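# Roll steel ball onto printed spot by tilting plate

## Task

Tip the plate with the transparent lid so the steel ball comes to rest on the printed mark, then set the plate back level with no other loose item resting against it or against anything that tilts along with it; it only counts if it stays that way without the robot holding it, and at the end the grippers must release and move away.

## Robot and tools

ROBOT. Two five-joint xArm arms, left_arm and right_arm, each with a parallel gripper. Bases in the scene frame: left_arm at (-0.030, +0.423, 0) m, quat_wxyz (+1.000, 0, 0, -0.026); right_arm at (-0.029, -0.268, 0) m, quat_wxyz (+0.999, 0, 0, +0.045). Joint ranges (rad): waist -6.283 to 6.283, shoulder -2.059 to 2.094, elbow -3.927 to 0.192, wrist pitch -1.693 to 3.142, wrist roll -6.283 to 6.283. Load limits (N m): waist 46, shoulder 46, elbow 27.6, wrist pitch 18.4, wrist roll 18.4; a held load adds to them. Because the waist is the only joint turning sideways, an arm's fingers can only point within the vertical plane through its base axis and the hand; tilted grippers on straight paths often stall (held or off_target).

FRAME. One scene frame for everything: origin on the table top midway between the arms, +z up, +x out over the table, left_arm on the +y side. The arm names are not image sides. Printed hand positions drift from truth, more so at long reach.

GRIPPER. Fingers point along the gripper's +z and close along its y. end_effector_position is the point between the pads when closed, about 2 cm behind the tips; closing pushes tips about 10 mm further along +z. Opening runs -1 (closed) to +1 (fully open, 0.084 m). grip_measured in a result uses that scale; to keep hold, command something below it (lower squeezes harder, up to about 24 N per pad). Sending back grip_measured itself still presses lightly on parts up to about 6 cm wide.

ROW FORMAT. Every moving command uses a row of 16 numbers, both arms always included: x, y, z, qw, qx, qy, qz, opening for left_arm, then the same eight for right_arm. x, y, z are an absolute target position in metres and qw..qz an absolute orientation (w first) for that gripper's end_effector_position and end_effector_quat_wxyz, in the scene frame, so it is a pose, not an offset. A target more than 0.6 m from the arm's last reported position along any gripper axis is refused. Each control step the command is clipped to within 70 mm and 16 degrees of the measured pose, so long moves may need several calls. To keep an arm still, resend its last reported pose and the opening it should hold.

TOOLS.
execute_actions {actions, pictures}: actions is an empty list (just report state), one action {rows, steps} or one wait {steps}. rows holds 1 to 15 rows, one per step of 1/30 s, the last repeated if steps exceeds the count; steps up to 15 (default 15). A wait {steps: n} up to 300 counts from the previous result, your reply time included. pictures (bool) toggles camera images, on by default.
move {target, speed}: target is one 16-number row; each gripper goes on a straight path toward its pose, both ending together, taking 0.5 to 10 s (cut off at 10 s). speed is top path speed in m/s, 0.002 to 0.5, default 0.25; turning limited to twice that in rad/s. The opening is applied at the start. Paths ignore obstacles and the other arm, may lag, stray or overshoot speed.
wait {seconds}: 0 to 10 s, sends nothing new.
zoom_image {camera, region}: camera cam_head_left or cam_head_right (both 896x504); region [x0, y0, x1, y1] in pixels from top-left, at most 504x504.
read_manual {section}: only "licences"; no motion.
finished_scene {scene}: ends scene 1 or 2 irreversibly and grades it; the result gives the next task.

RESULTS. State lines give each gripper's position, quaternion and velocities. A move adds a move: line with its ending (done, off_target, moving, held, fault) and limits (paced = the pose was clipped; held = a check blocked steps, after which the arm may jump faster), plus each gripper's distance to its pose. If only one arm is named, the other finished. pose unreachable means the clearance check altered or blocked that arm; HELD flags steps not sent. Hand target shows what the controller is now driving toward. MOTOR HOT appears from 65 °C; at 80 °C an OVER-TEMPERATURE FAULT brakes the arm until cool. A TORQUE FAULT backs off the joint, freezes the arm 10 s and drops the rest of the call. Both count as stops.

CAMERAS. cam_head_left and cam_head_right are head cameras with listed pinhole+radial calibration (may be slightly off); use them to see the ball and spot.

TIMING. After the first call the simulation runs while you think; reply time counts. Nothing is kept back.

AVOID. Fast contacts and targets deep past a surface (they press hard); arms colliding; knocking anything off the table; dropping or slamming the plate; letting the ball fly off. Finish with the plate level and free, both grippers open and withdrawn. Random brief tugs or pushes may occur.

Each tool is called as name(argument=value, ...), one argument or row to a line, values as JSON.

## Session

execute_actions(
  actions=[],
)

Scene clock: 0.00 s of 4800.00 s.
left_arm: end_effector_position=(+0.2167, -0.3745, +0.1627) grip_measured=+1.00 end_effector_quat_wxyz=(+0.656, +0.633, -0.147, +0.384) end_effector_velocity=(-0.000, -0.000, +0.000) end_effector_angular_velocity=(-0.001, +0.000, -0.000) | right_arm: end_effector_position=(+0.7286, -0.3919, +0.1984) grip_measured=+1.00 end_effector_quat_wxyz=(+0.083, +0.812, -0.016, +0.577) end_effector_velocity=(-0.000, -0.001, -0.001) end_effector_angular_velocity=(-0.000, +0.001, -0.001)
Joint positions: left_arm=[-1.218  1.609 -2.502 -0.832 -0.813  0.084] | right_arm=[-0.251  0.773 -1.421 -0.598 -0.123  0.084]
Joint velocities: left_arm=[-0.    -0.    -0.     0.    -0.001  0.   ] | right_arm=[-0.001  0.001 -0.     0.    -0.     0.   ]
Hand target (left_arm): +0.217, -0.375, +0.163; +0.656, +0.633, -0.147, +0.384
Hand target (right_arm): +0.729, -0.392, +0.198; +0.083, +0.812, -0.016, +0.577

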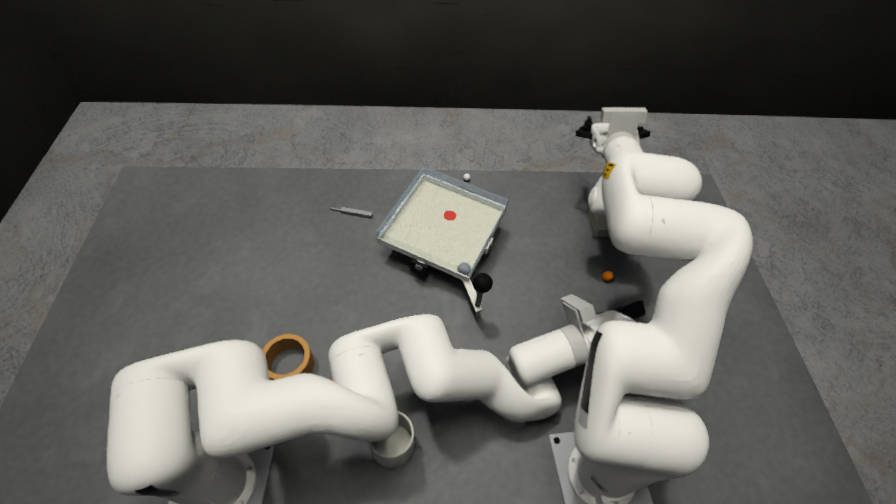

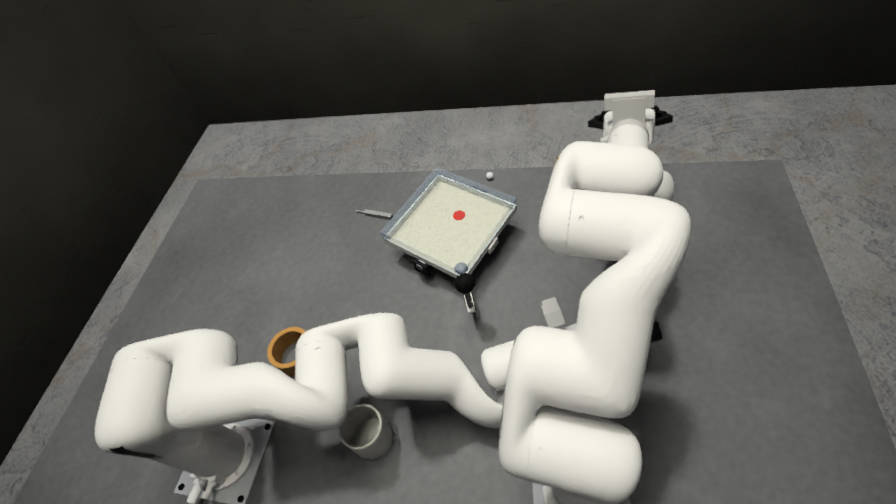

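zoom_image(
  camera="cam_head_left",
  region=[360, 150, 540, 330],
)

zoom_image(
  camera="cam_head_right",
  region=[360, 150, 540, 330],
)

Region (360, 150, 540, 330) of cam_head_left's 896x504 image, scaled by 2.800, with more detail than that image has.

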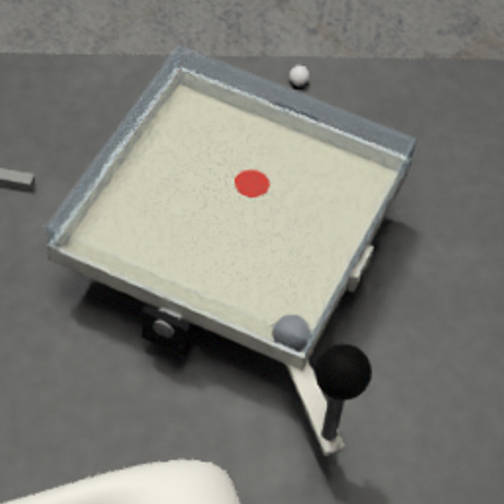

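Region (360, 150, 540, 330) of cam_head_right's 896x504 image, scaled by 2.800, with more detail than that image has.

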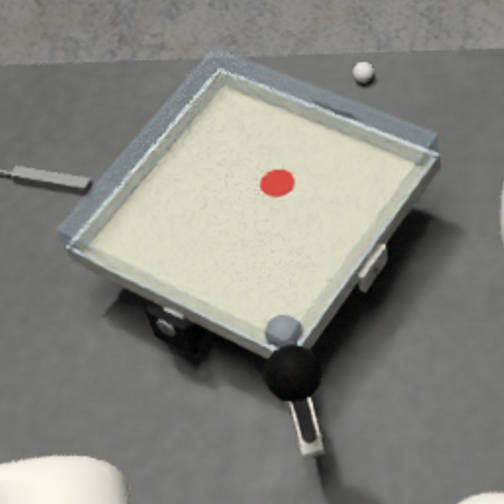

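move(
  target=[0.2167,-0.3745,0.1627,0.656,0.633,-0.147,0.384,1,0.3,-0.7,0.4,0,0.9,-0.43,0,1],
  speed=0.4,
)

move(
  target=[0.17,-0.22,0.38,0.43,0.74,-0.4,0.32,1,0.3,-0.7,0.4,0,0.9,-0.43,0,1],
)

move(
  target=[0.12,0.2,0.35,0,0.88,-0.47,0,1,0.3,-0.7,0.4,0,0.9,-0.43,0,1],
  speed=0.3,
)

Scene clock: 11.47 s of 4800.00 s.
left_arm: end_effector_position=(+0.2167, -0.3745, +0.1627) grip_measured=+1.00 end_effector_quat_wxyz=(+0.656, +0.633, -0.147, +0.384) end_effector_velocity=(+0.000, +0.000, -0.000) end_effector_angular_velocity=(+0.001, -0.000, +0.001) | right_arm: end_effector_position=(+0.3008, -0.7001, +0.4011) grip_measured=+1.00 end_effector_quat_wxyz=(+0.000, +0.902, -0.432, +0.001) end_effector_velocity=(-0.000, -0.001, +0.001) end_effector_angular_velocity=(+0.010, +0.008, -0.001)
Joint positions: left_arm=[-1.218  1.61  -2.505 -0.832 -0.813  0.084] | right_arm=[-1.008  0.328 -2.066  1.736 -0.025  0.084]
Joint velocities: left_arm=[ 0.001  0.001 -0.     0.     0.     0.   ] | right_arm=[-0.002  0.026 -0.043  0.03  -0.001  0.   ]
Hand target (left_arm): +0.217, -0.374, +0.163; +0.656, +0.633, -0.147, +0.384
Hand target (right_arm): +0.301, -0.700, +0.401; +0.000, +0.902, -0.432, +0.000
Off the commanded pose (left_arm): 0.000 m, 0 deg.
Off the commanded pose (right_arm): 0.001 m, 0 deg.
After step 90, 5.87 s passed at rest.
move: done

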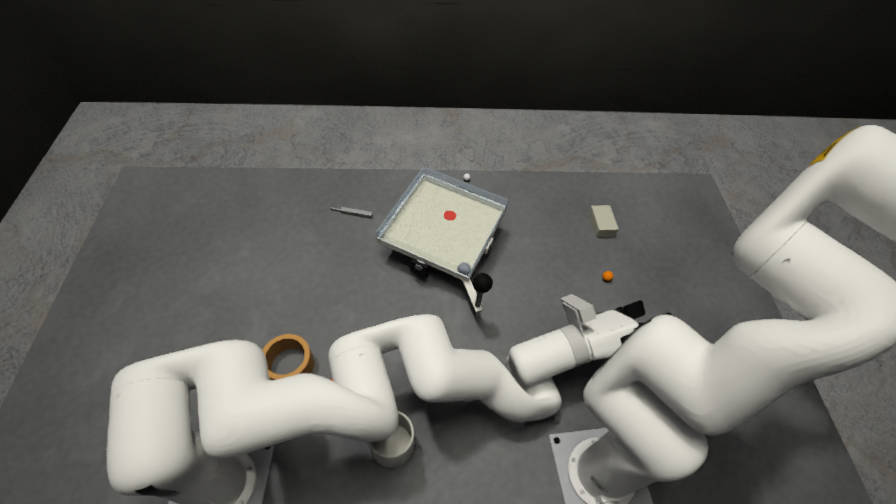

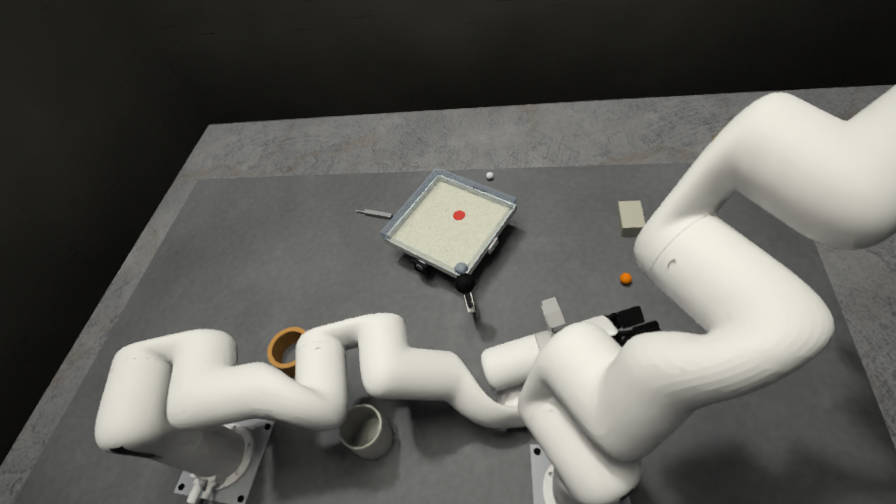

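Scene clock: 13.60 s of 4800.00 s.
left_arm: end_effector_position=(+0.1698, -0.2197, +0.3790) grip_measured=+1.00 end_effector_quat_wxyz=(+0.391, +0.760, -0.367, +0.366) end_effector_velocity=(+0.000, +0.000, +0.004) end_effector_angular_velocity=(+0.010, -0.003, -0.003) | right_arm: end_effector_position=(+0.3000, -0.7000, +0.4000) grip_measured=+1.00 end_effector_quat_wxyz=(+0.000, +0.902, -0.431, -0.000) end_effector_velocity=(+0.001, +0.000, -0.000) end_effector_angular_velocity=(+0.000, +0.000, +0.001)
Joint positions: left_arm=[-1.217  0.113 -1.093 -0.15  -0.369  0.084] | right_arm=[-1.009  0.326 -2.06   1.734 -0.028  0.084]
Joint velocities: left_arm=[ 0.    -0.006 -0.011  0.025  0.007 -0.   ] | right_arm=[ 0.001  0.001  0.    -0.    -0.    -0.   ]
Hand target (left_arm): +0.170, -0.220, +0.380; +0.391, +0.760, -0.367, +0.366
Hand target (right_arm): +0.300, -0.700, +0.400; +0.000, +0.902, -0.431, -0.000
Off the commanded pose (left_arm): 0.001 m, 8 deg.
Off the commanded pose (right_arm): 0.000 m, 0 deg.
move: off_target (left_arm); limits=paced

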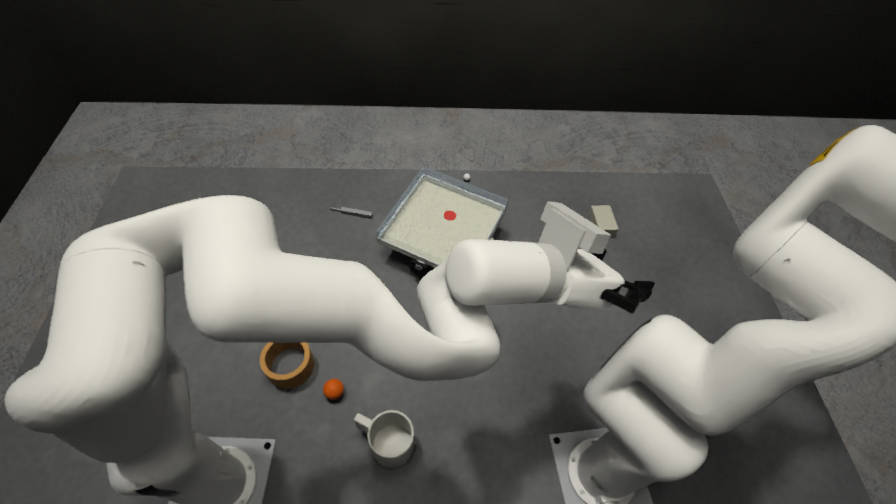

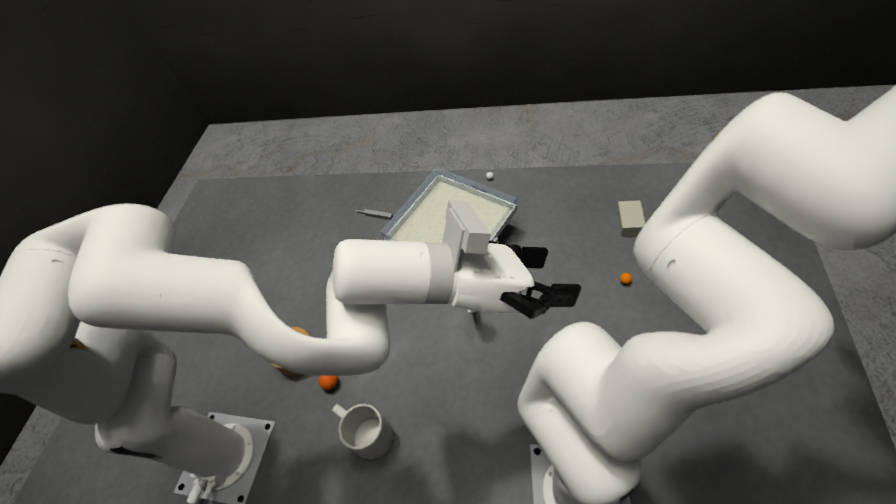

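Scene clock: 16.10 s of 4800.00 s.
left_arm: end_effector_position=(+0.1207, +0.1996, +0.3494) grip_measured=+1.00 end_effector_quat_wxyz=(-0.000, +0.882, -0.472, -0.000) end_effector_velocity=(-0.000, +0.001, +0.000) end_effector_angular_velocity=(+0.002, +0.001, -0.002) | right_arm: end_effector_position=(+0.3000, -0.7000, +0.4000) grip_measured=+1.00 end_effector_quat_wxyz=(+0.000, +0.902, -0.431, -0.000) end_effector_velocity=(+0.000, +0.000, -0.000) end_effector_angular_velocity=(+0.000, +0.000, +0.001)
Joint positions: left_arm=[-0.923 -0.72  -0.872  1.592  0.007  0.084] | right_arm=[-1.009  0.326 -2.06   1.734 -0.028  0.084]
Joint velocities: left_arm=[ 0.003 -0.002 -0.     0.004  0.005  0.   ] | right_arm=[ 0.001  0.     0.    -0.     0.    -0.   ]
Hand target (left_arm): +0.121, +0.200, +0.349; -0.000, +0.882, -0.471, -0.000
Hand target (right_arm): +0.300, -0.700, +0.400; +0.000, +0.902, -0.431, -0.000
Off the commanded pose (left_arm): 0.001 m, 0 deg.
Off the commanded pose (right_arm): 0.000 m, 0 deg.
move: done

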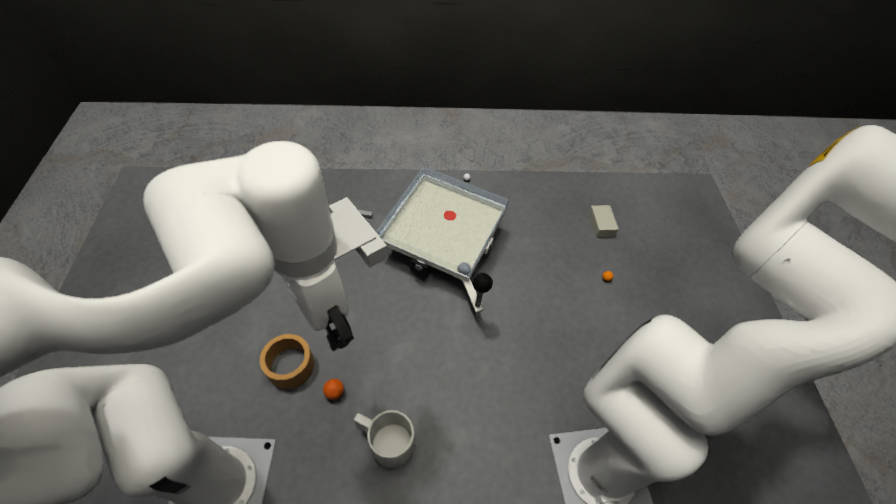

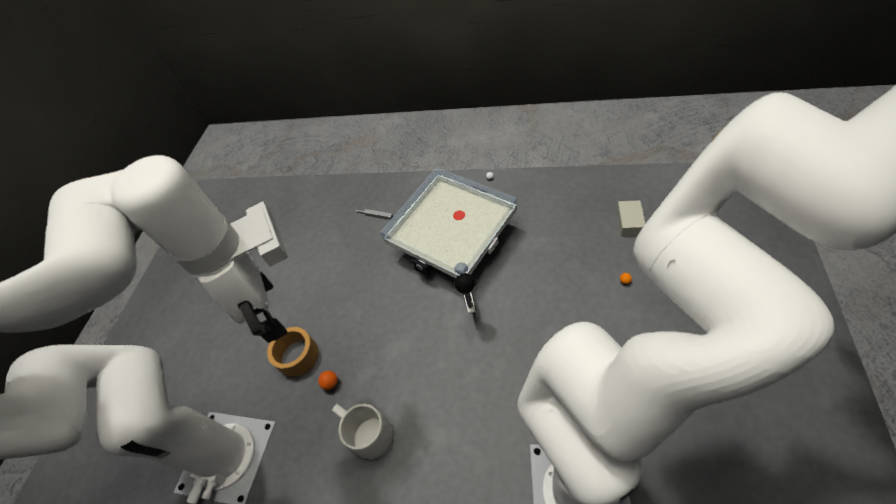

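move(
  target=[0.2,0.5,0.3,0,1,0,0,1,0.3,-0.074,0.24,-0.09,0.907,0.247,0.33,1],
  speed=0.3,
)

Scene clock: 21.67 s of 4800.00 s.
left_arm: end_effector_position=(+0.2005, +0.4997, +0.3000) grip_measured=+1.00 end_effector_quat_wxyz=(-0.000, +1.000, -0.000, +0.000) end_effector_velocity=(-0.000, +0.001, -0.000) end_effector_angular_velocity=(-0.000, +0.001, +0.003) | right_arm: end_effector_position=(+0.2988, -0.0750, +0.2400) grip_measured=+1.00 end_effector_quat_wxyz=(-0.089, +0.907, +0.248, +0.328) end_effector_velocity=(+0.001, +0.002, -0.000) end_effector_angular_velocity=(+0.001, -0.001, +0.004)
Joint positions: left_arm=[ 0.374 -0.854 -0.658  1.511  0.323  0.084] | right_arm=[ 0.442 -0.812 -0.198  0.317 -0.003  0.084]
Joint velocities: left_arm=[ 0.003  0.001  0.    -0.     0.     0.   ] | right_arm=[ 0.003  0.011 -0.003 -0.009 -0.     0.   ]
Hand target (left_arm): +0.200, +0.500, +0.300; -0.000, +1.000, +0.000, +0.000
Hand target (right_arm): +0.299, -0.075, +0.240; -0.089, +0.907, +0.249, +0.328
Off the commanded pose (left_arm): 0.001 m, 0 deg.
Off the commanded pose (right_arm): 0.002 m, 0 deg.
move: done

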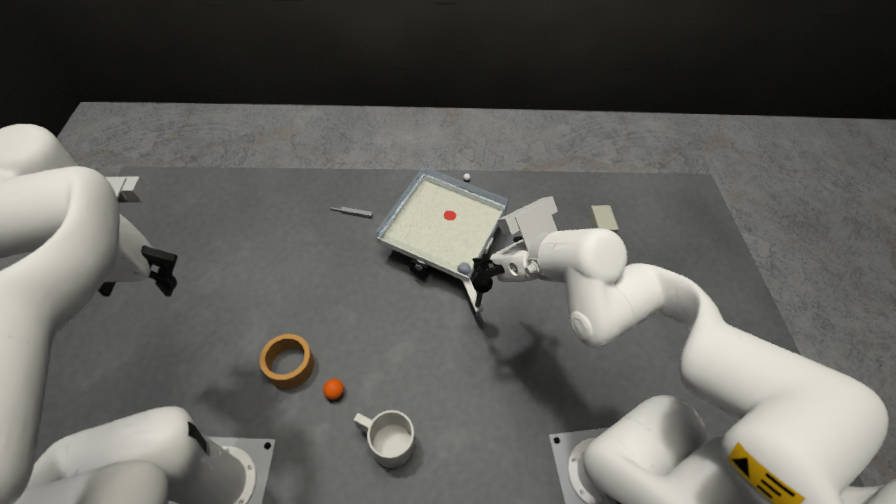

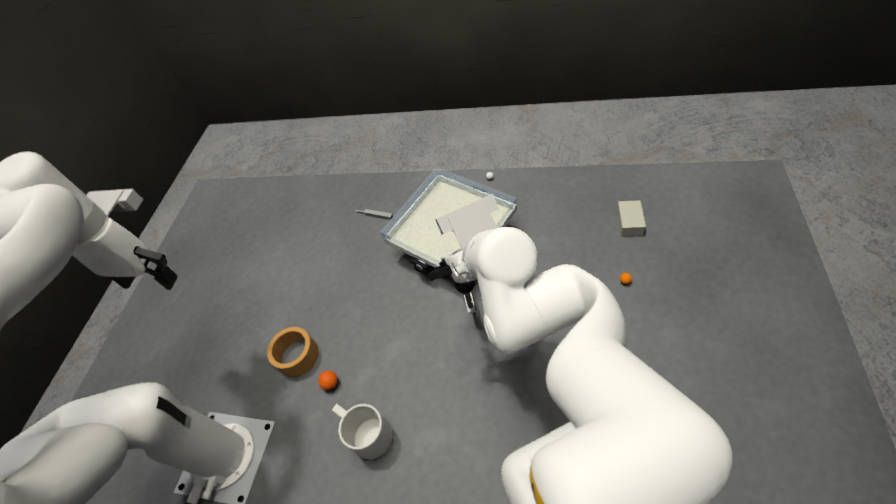

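move(
  target=[0.2,0.5,0.3,0,1,0,0,1,0.29,-0.08,0.18,-0.09,0.907,0.247,0.33,1],
  speed=0.06,
)

zoom_image(
  camera="cam_head_left",
  region=[400, 190, 580, 350],
)

zoom_image(
  camera="cam_head_right",
  region=[380, 190, 560, 350],
)

Scene clock: 25.10 s of 4800.00 s.
left_arm: end_effector_position=(+0.2000, +0.5000, +0.3000) grip_measured=+1.00 end_effector_quat_wxyz=(+0.000, +1.000, -0.000, +0.000) end_effector_velocity=(-0.000, +0.000, -0.000) end_effector_angular_velocity=(-0.000, +0.001, +0.001) | right_arm: end_effector_position=(+0.2898, -0.0801, +0.1804) grip_measured=+1.00 end_effector_quat_wxyz=(-0.090, +0.907, +0.247, +0.330) end_effector_velocity=(+0.000, +0.000, -0.001) end_effector_angular_velocity=(+0.001, -0.002, +0.001)
Joint positions: left_arm=[ 0.376 -0.854 -0.658  1.512  0.324  0.084] | right_arm=[ 0.443 -0.695 -0.063  0.059  0.001  0.084]
Joint velocities: left_arm=[ 0.001  0.     0.     0.001 -0.    -0.   ] | right_arm=[ 0.001  0.008  0.003 -0.013 -0.     0.   ]
Hand target (left_arm): +0.200, +0.500, +0.300; +0.000, +1.000, +0.000, +0.000
Hand target (right_arm): +0.290, -0.080, +0.180; -0.090, +0.907, +0.247, +0.330
Off the commanded pose (left_arm): 0.000 m, 0 deg.
Off the commanded pose (right_arm): 0.000 m, 0 deg.
move: done

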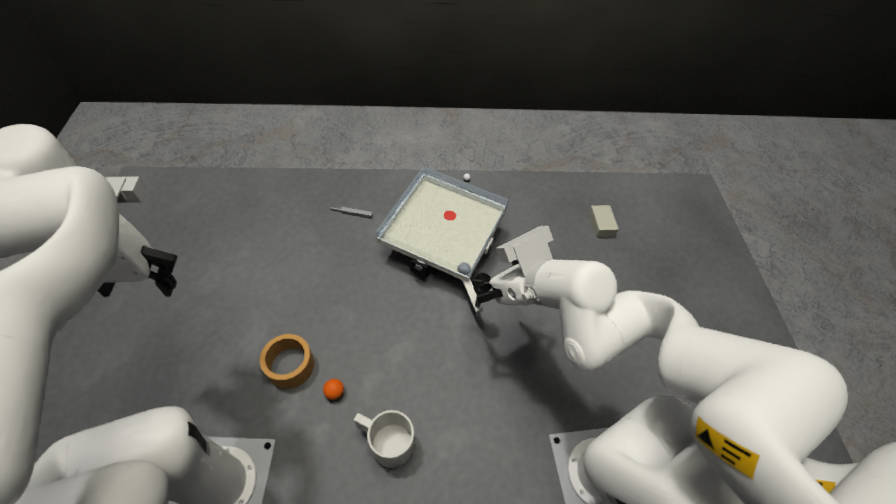

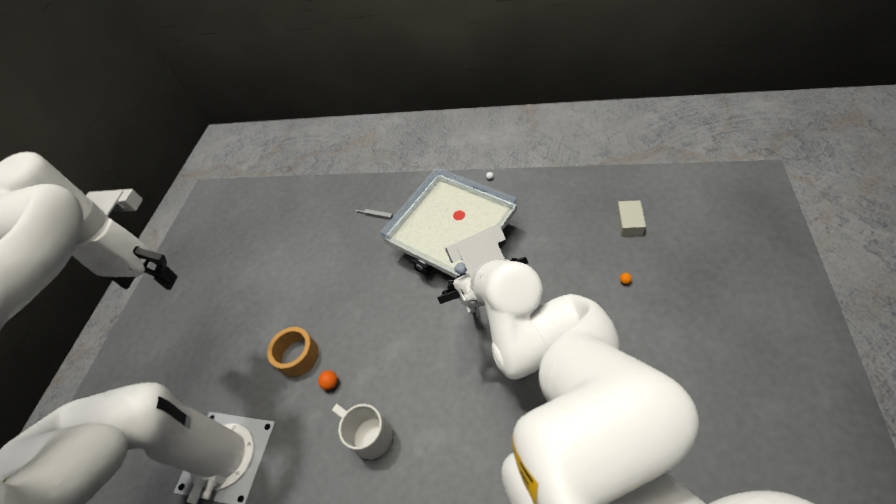

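Region (400, 190, 580, 350) of cam_head_left's 896x504 image, scaled by 2.800, with more detail than that image has.

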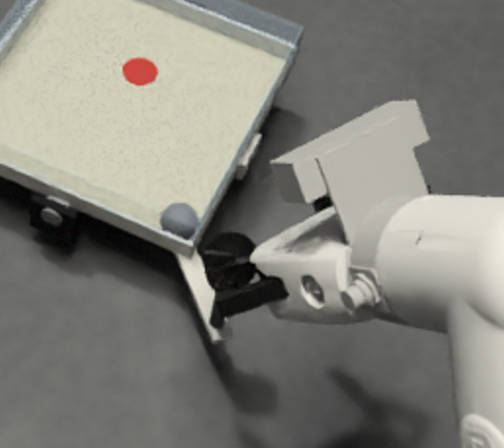

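Region (380, 190, 560, 350) of cam_head_right's 896x504 image, scaled by 2.800, with more detail than that image has.

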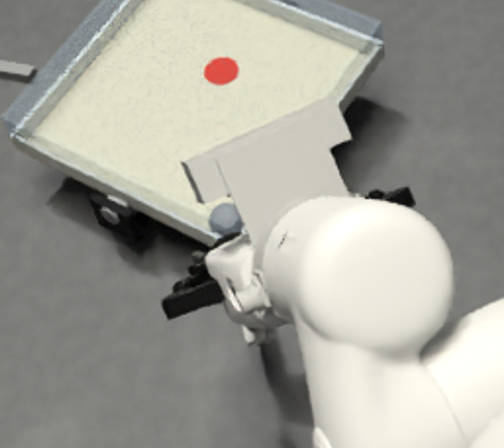

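move(
  target=[0.2,0.5,0.3,0,1,0,0,1,0.31,-0.063,0.143,-0.092,0.905,0.252,0.33,0.6],
  speed=0.04,
)

zoom_image(
  camera="cam_head_left",
  region=[430, 230, 550, 330],
)

Scene clock: 28.87 s of 4800.00 s.
left_arm: end_effector_position=(+0.2000, +0.5000, +0.3000) grip_measured=+1.00 end_effector_quat_wxyz=(+0.000, +1.000, -0.000, +0.000) end_effector_velocity=(-0.000, +0.000, -0.000) end_effector_angular_velocity=(-0.000, +0.000, +0.001) | right_arm: end_effector_position=(+0.3096, -0.0635, +0.1428) grip_measured=+0.60 end_effector_quat_wxyz=(-0.092, +0.905, +0.252, +0.330) end_effector_velocity=(+0.001, +0.002, -0.000) end_effector_angular_velocity=(+0.002, -0.003, +0.002)
Joint positions: left_arm=[ 0.376 -0.854 -0.658  1.512  0.324  0.084] | right_arm=[ 0.453 -0.376 -0.119 -0.204  0.     0.069]
Joint velocities: left_arm=[ 0.     0.     0.     0.    -0.001 -0.   ] | right_arm=[ 0.002  0.009 -0.003 -0.009 -0.    -0.   ]
Hand target (left_arm): +0.200, +0.500, +0.300; +0.000, +1.000, +0.000, +0.000
Hand target (right_arm): +0.310, -0.063, +0.143; -0.092, +0.905, +0.252, +0.330
Off the commanded pose (left_arm): 0.000 m, 0 deg.
Off the commanded pose (right_arm): 0.001 m, 0 deg.
move: done

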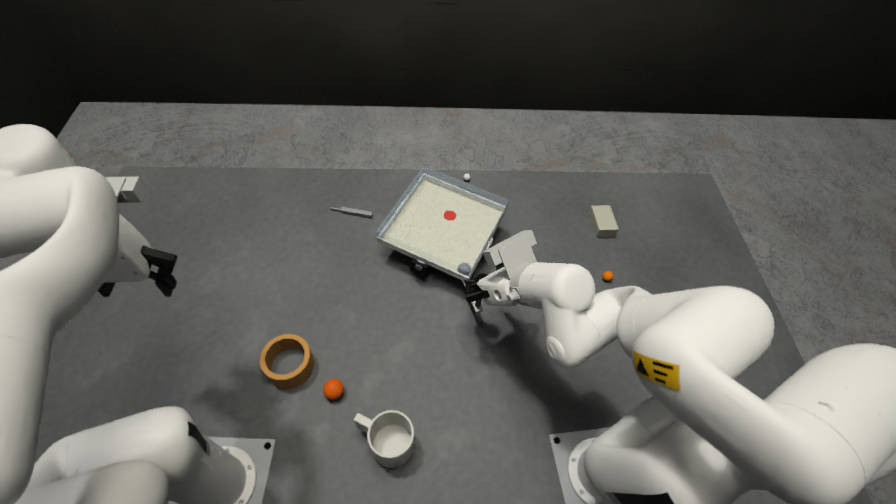

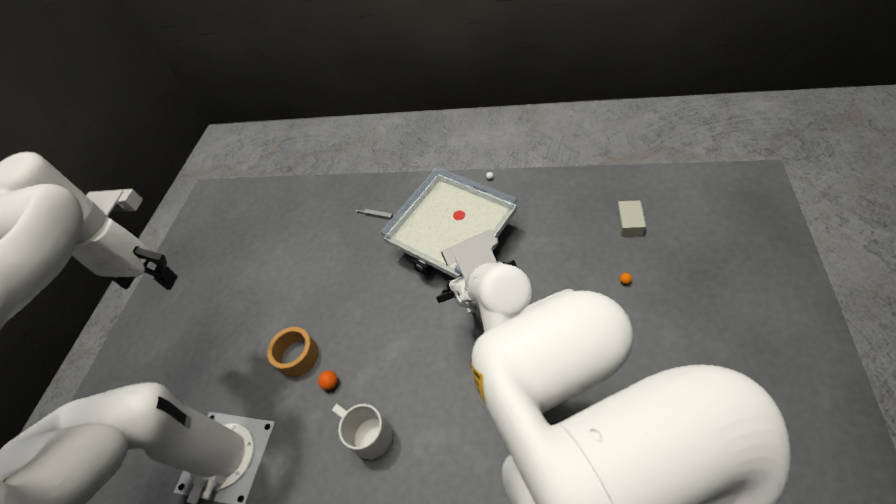

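Region (430, 230, 550, 330) of cam_head_left's 896x504 image, scaled by 4.200, with more detail than that image has.

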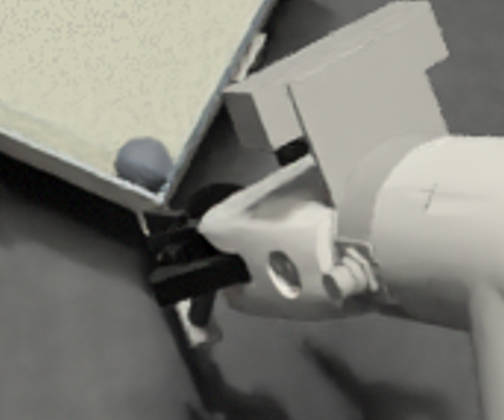

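move(
  target=[0.2,0.5,0.3,0,1,0,0,1,0.31,-0.063,0.143,-0.092,0.905,0.252,0.33,-0.25],
)

zoom_image(
  camera="cam_head_left",
  region=[360, 150, 540, 330],
)

Scene clock: 31.50 s of 4800.00 s.
left_arm: end_effector_position=(+0.2000, +0.5000, +0.3000) grip_measured=+1.00 end_effector_quat_wxyz=(+0.000, +1.000, +0.000, +0.000) end_effector_velocity=(+0.000, -0.000, +0.000) end_effector_angular_velocity=(+0.000, -0.000, -0.001) | right_arm: end_effector_position=(+0.3100, -0.0615, +0.1441) grip_measured=+0.20 end_effector_quat_wxyz=(-0.093, +0.904, +0.253, +0.331) end_effector_velocity=(-0.000, -0.001, -0.002) end_effector_angular_velocity=(-0.002, +0.004, -0.002)
Joint positions: left_arm=[ 0.376 -0.854 -0.658  1.512  0.324  0.084] | right_arm=[ 0.457 -0.374 -0.121 -0.207  0.001  0.052]
Joint velocities: left_arm=[-0.001  0.001 -0.    -0.     0.    -0.   ] | right_arm=[-0.002  0.002  0.002  0.001  0.     0.001]
Hand target (left_arm): +0.200, +0.500, +0.300; +0.000, +1.000, -0.000, +0.000
Hand target (right_arm): +0.310, -0.063, +0.143; -0.092, +0.905, +0.252, +0.330
Off the commanded pose (left_arm): 0.000 m, 0 deg.
Off the commanded pose (right_arm): 0.002 m, 0 deg.
move: done

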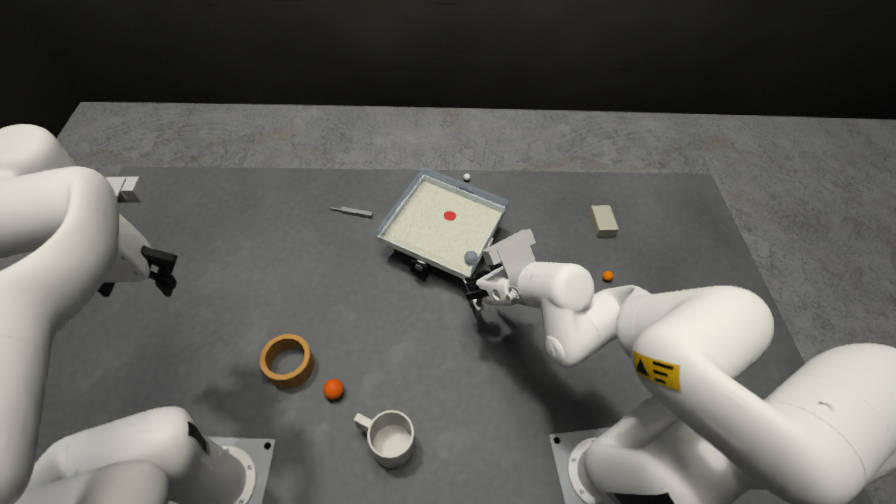

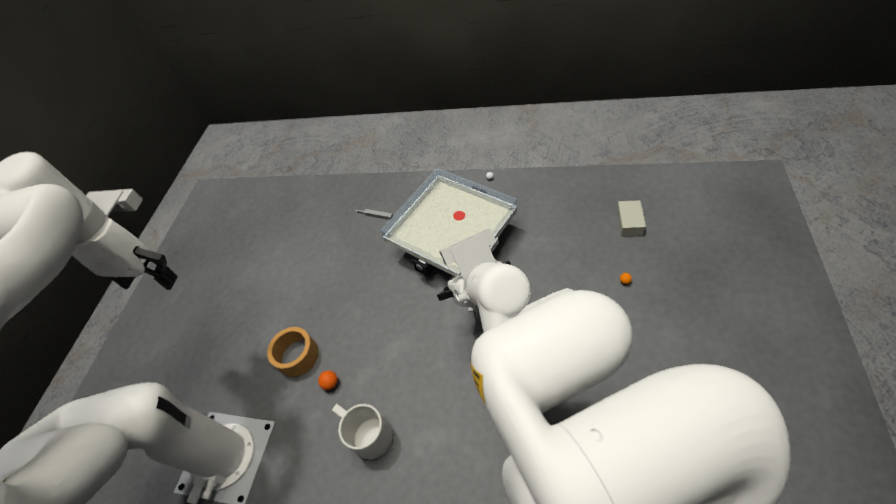

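Region (360, 150, 540, 330) of cam_head_left's 896x504 image, scaled by 2.800, with more detail than that image has.

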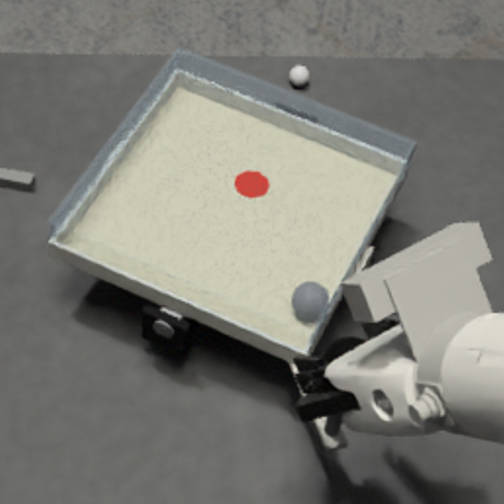

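move(
  target=[0.2,0.5,0.3,0,1,0,0,1,0.305,-0.055,0.143,-0.095,0.902,0.262,0.33,-0.2],
  speed=0.01,
)

zoom_image(
  camera="cam_head_left",
  region=[360, 150, 540, 330],
)

Scene clock: 34.60 s of 4800.00 s.
left_arm: end_effector_position=(+0.2000, +0.5000, +0.3000) grip_measured=+1.00 end_effector_quat_wxyz=(+0.000, +1.000, +0.000, +0.000) end_effector_velocity=(+0.000, -0.000, +0.000) end_effector_angular_velocity=(+0.001, -0.002, -0.001) | right_arm: end_effector_position=(+0.3049, -0.0556, +0.1425) grip_measured=-0.12 end_effector_quat_wxyz=(-0.096, +0.902, +0.262, +0.329) end_effector_velocity=(+0.000, +0.000, +0.001) end_effector_angular_velocity=(+0.001, -0.001, +0.000)
Joint positions: left_arm=[ 0.376 -0.854 -0.658  1.512  0.324  0.084] | right_arm=[ 0.477 -0.373 -0.118 -0.208  0.001  0.039]
Joint velocities: left_arm=[-0.001 -0.001 -0.    -0.     0.     0.   ] | right_arm=[ 0.001 -0.    -0.001 -0.001  0.    -0.   ]
Hand target (left_arm): +0.200, +0.500, +0.300; +0.000, +1.000, -0.000, +0.000
Hand target (right_arm): +0.305, -0.055, +0.143; -0.096, +0.902, +0.262, +0.330
Off the commanded pose (left_arm): 0.000 m, 0 deg.
Off the commanded pose (right_arm): 0.001 m, 0 deg.
move: done

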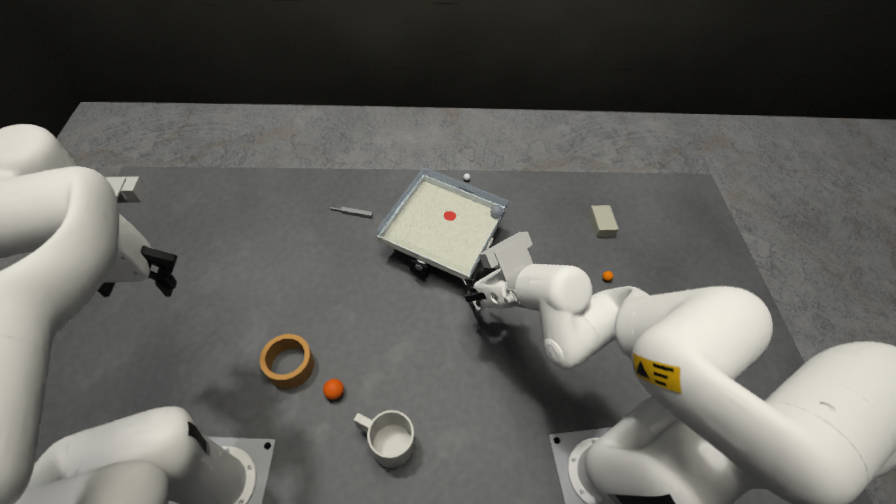

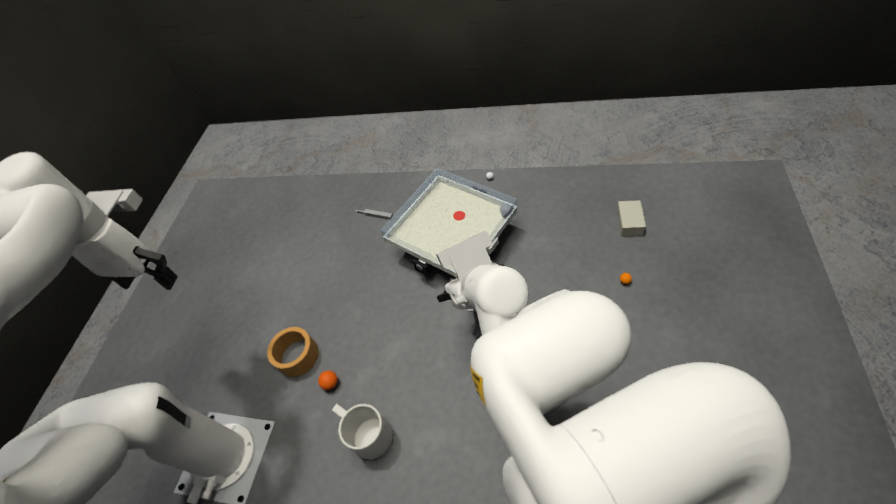

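Region (360, 150, 540, 330) of cam_head_left's 896x504 image, scaled by 2.800, with more detail than that image has.

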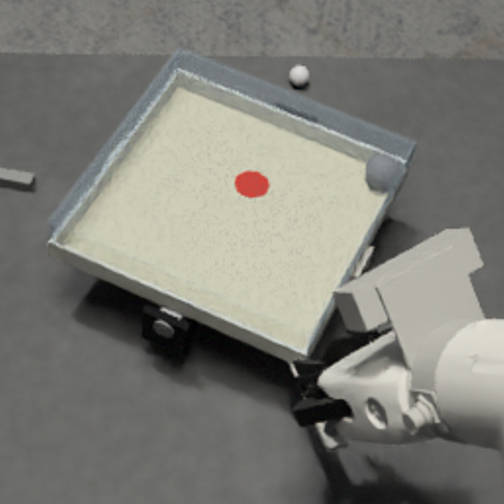

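move(
  target=[0.2,0.5,0.3,0,1,0,0,1,0.3038,-0.0512,0.143,-0.097,0.901,0.267,0.33,-0.3],
  speed=0.005,
)

zoom_image(
  camera="cam_head_left",
  region=[360, 150, 540, 330],
)

move(
  target=[0.2,0.5,0.3,0,1,0,0,1,0.3029,-0.0483,0.143,-0.098,0.9,0.27,0.33,-0.3],
  speed=0.005,
)

zoom_image(
  camera="cam_head_left",
  region=[360, 150, 540, 330],
)

Scene clock: 39.00 s of 4800.00 s.
left_arm: end_effector_position=(+0.2000, +0.5000, +0.3000) grip_measured=+1.00 end_effector_quat_wxyz=(+0.000, +1.000, +0.000, +0.000) end_effector_velocity=(-0.000, -0.000, +0.000) end_effector_angular_velocity=(+0.000, -0.000, -0.001) | right_arm: end_effector_position=(+0.3036, -0.0523, +0.1419) grip_measured=-0.12 end_effector_quat_wxyz=(-0.097, +0.901, +0.266, +0.328) end_effector_velocity=(-0.000, +0.002, +0.001) end_effector_angular_velocity=(+0.002, -0.002, +0.004)
Joint positions: left_arm=[ 0.376 -0.854 -0.658  1.512  0.324  0.084] | right_arm=[ 0.485 -0.367 -0.121 -0.211  0.     0.039]
Joint velocities: left_arm=[-0.001 -0.001  0.     0.     0.001 -0.   ] | right_arm=[ 0.004  0.    -0.002 -0.001  0.     0.   ]
Hand target (left_arm): +0.200, +0.500, +0.300; +0.000, +1.000, +0.000, +0.000
Hand target (right_arm): +0.304, -0.051, +0.143; -0.098, +0.900, +0.267, +0.330
Off the commanded pose (left_arm): 0.000 m, 0 deg.
Off the commanded pose (right_arm): 0.002 m, 0 deg.
After step 90, 0.27 s passed at rest.
move: done

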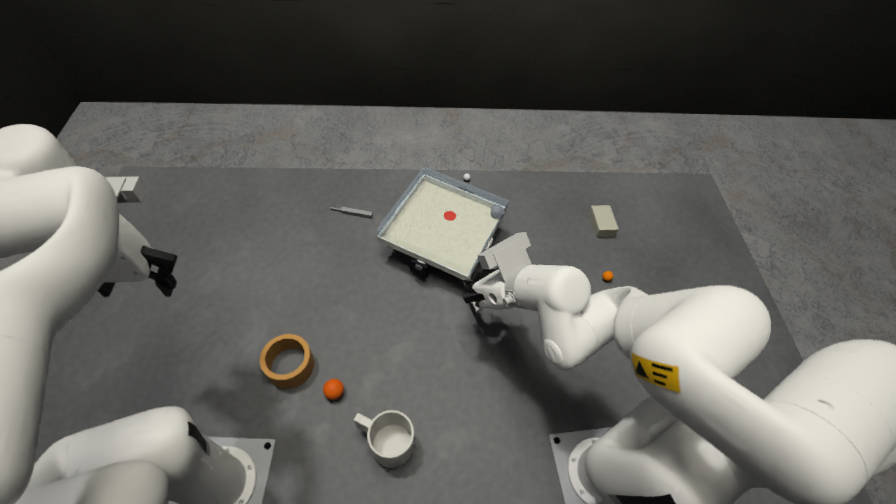

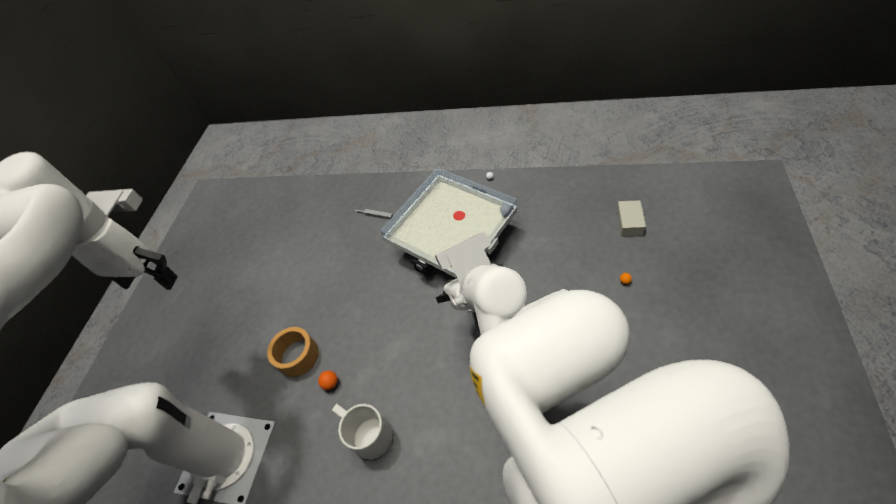

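Region (360, 150, 540, 330) of cam_head_left's 896x504 image, scaled by 2.800, with more detail than that image has.

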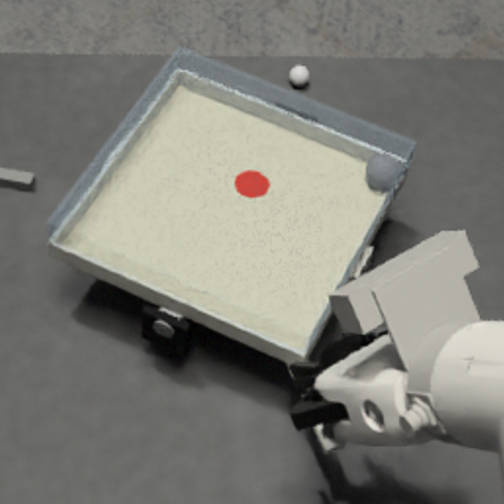

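Scene clock: 40.07 s of 4800.00 s.
left_arm: end_effector_position=(+0.2000, +0.5000, +0.3000) grip_measured=+1.00 end_effector_quat_wxyz=(+0.000, +1.000, -0.000, +0.000) end_effector_velocity=(-0.000, +0.000, -0.000) end_effector_angular_velocity=(-0.000, +0.000, +0.000) | right_arm: end_effector_position=(+0.3029, -0.0485, +0.1429) grip_measured=-0.12 end_effector_quat_wxyz=(-0.099, +0.899, +0.270, +0.329) end_effector_velocity=(-0.000, +0.001, +0.000) end_effector_angular_velocity=(+0.001, -0.001, +0.002)
Joint positions: left_arm=[ 0.376 -0.854 -0.658  1.512  0.324  0.084] | right_arm=[ 0.494 -0.364 -0.125 -0.214  0.     0.039]
Joint velocities: left_arm=[ 0.001 -0.     0.     0.     0.001  0.   ] | right_arm=[ 0.002 -0.    -0.    -0.001 -0.     0.   ]
Hand target (left_arm): +0.200, +0.500, +0.300; +0.000, +1.000, +0.000, +0.000
Hand target (right_arm): +0.303, -0.048, +0.143; -0.099, +0.899, +0.270, +0.329
Off the commanded pose (left_arm): 0.000 m, 0 deg.
Off the commanded pose (right_arm): 0.000 m, 0 deg.
move: done

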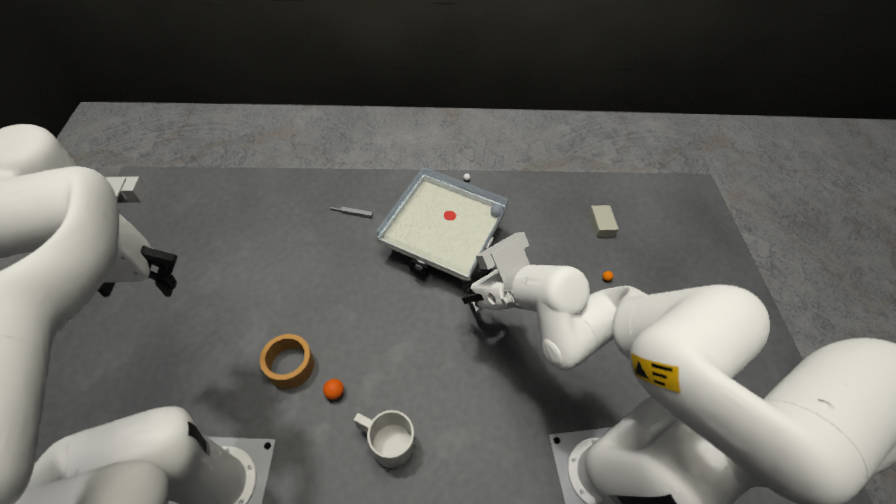

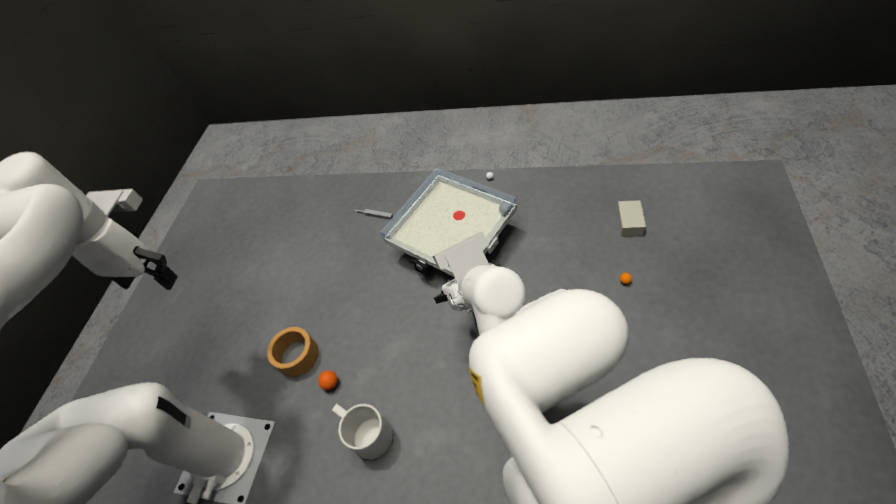

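Region (360, 150, 540, 330) of cam_head_left's 896x504 image, scaled by 2.800, with more detail than that image has.

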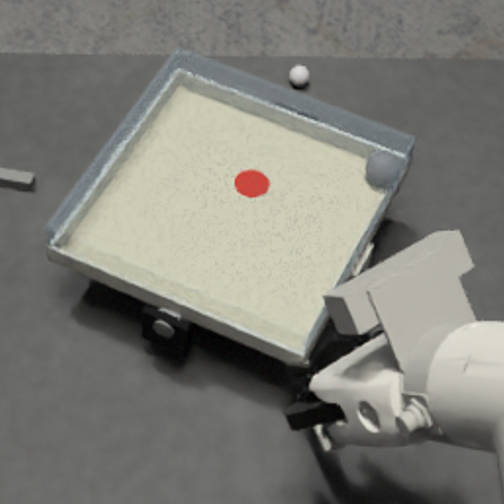

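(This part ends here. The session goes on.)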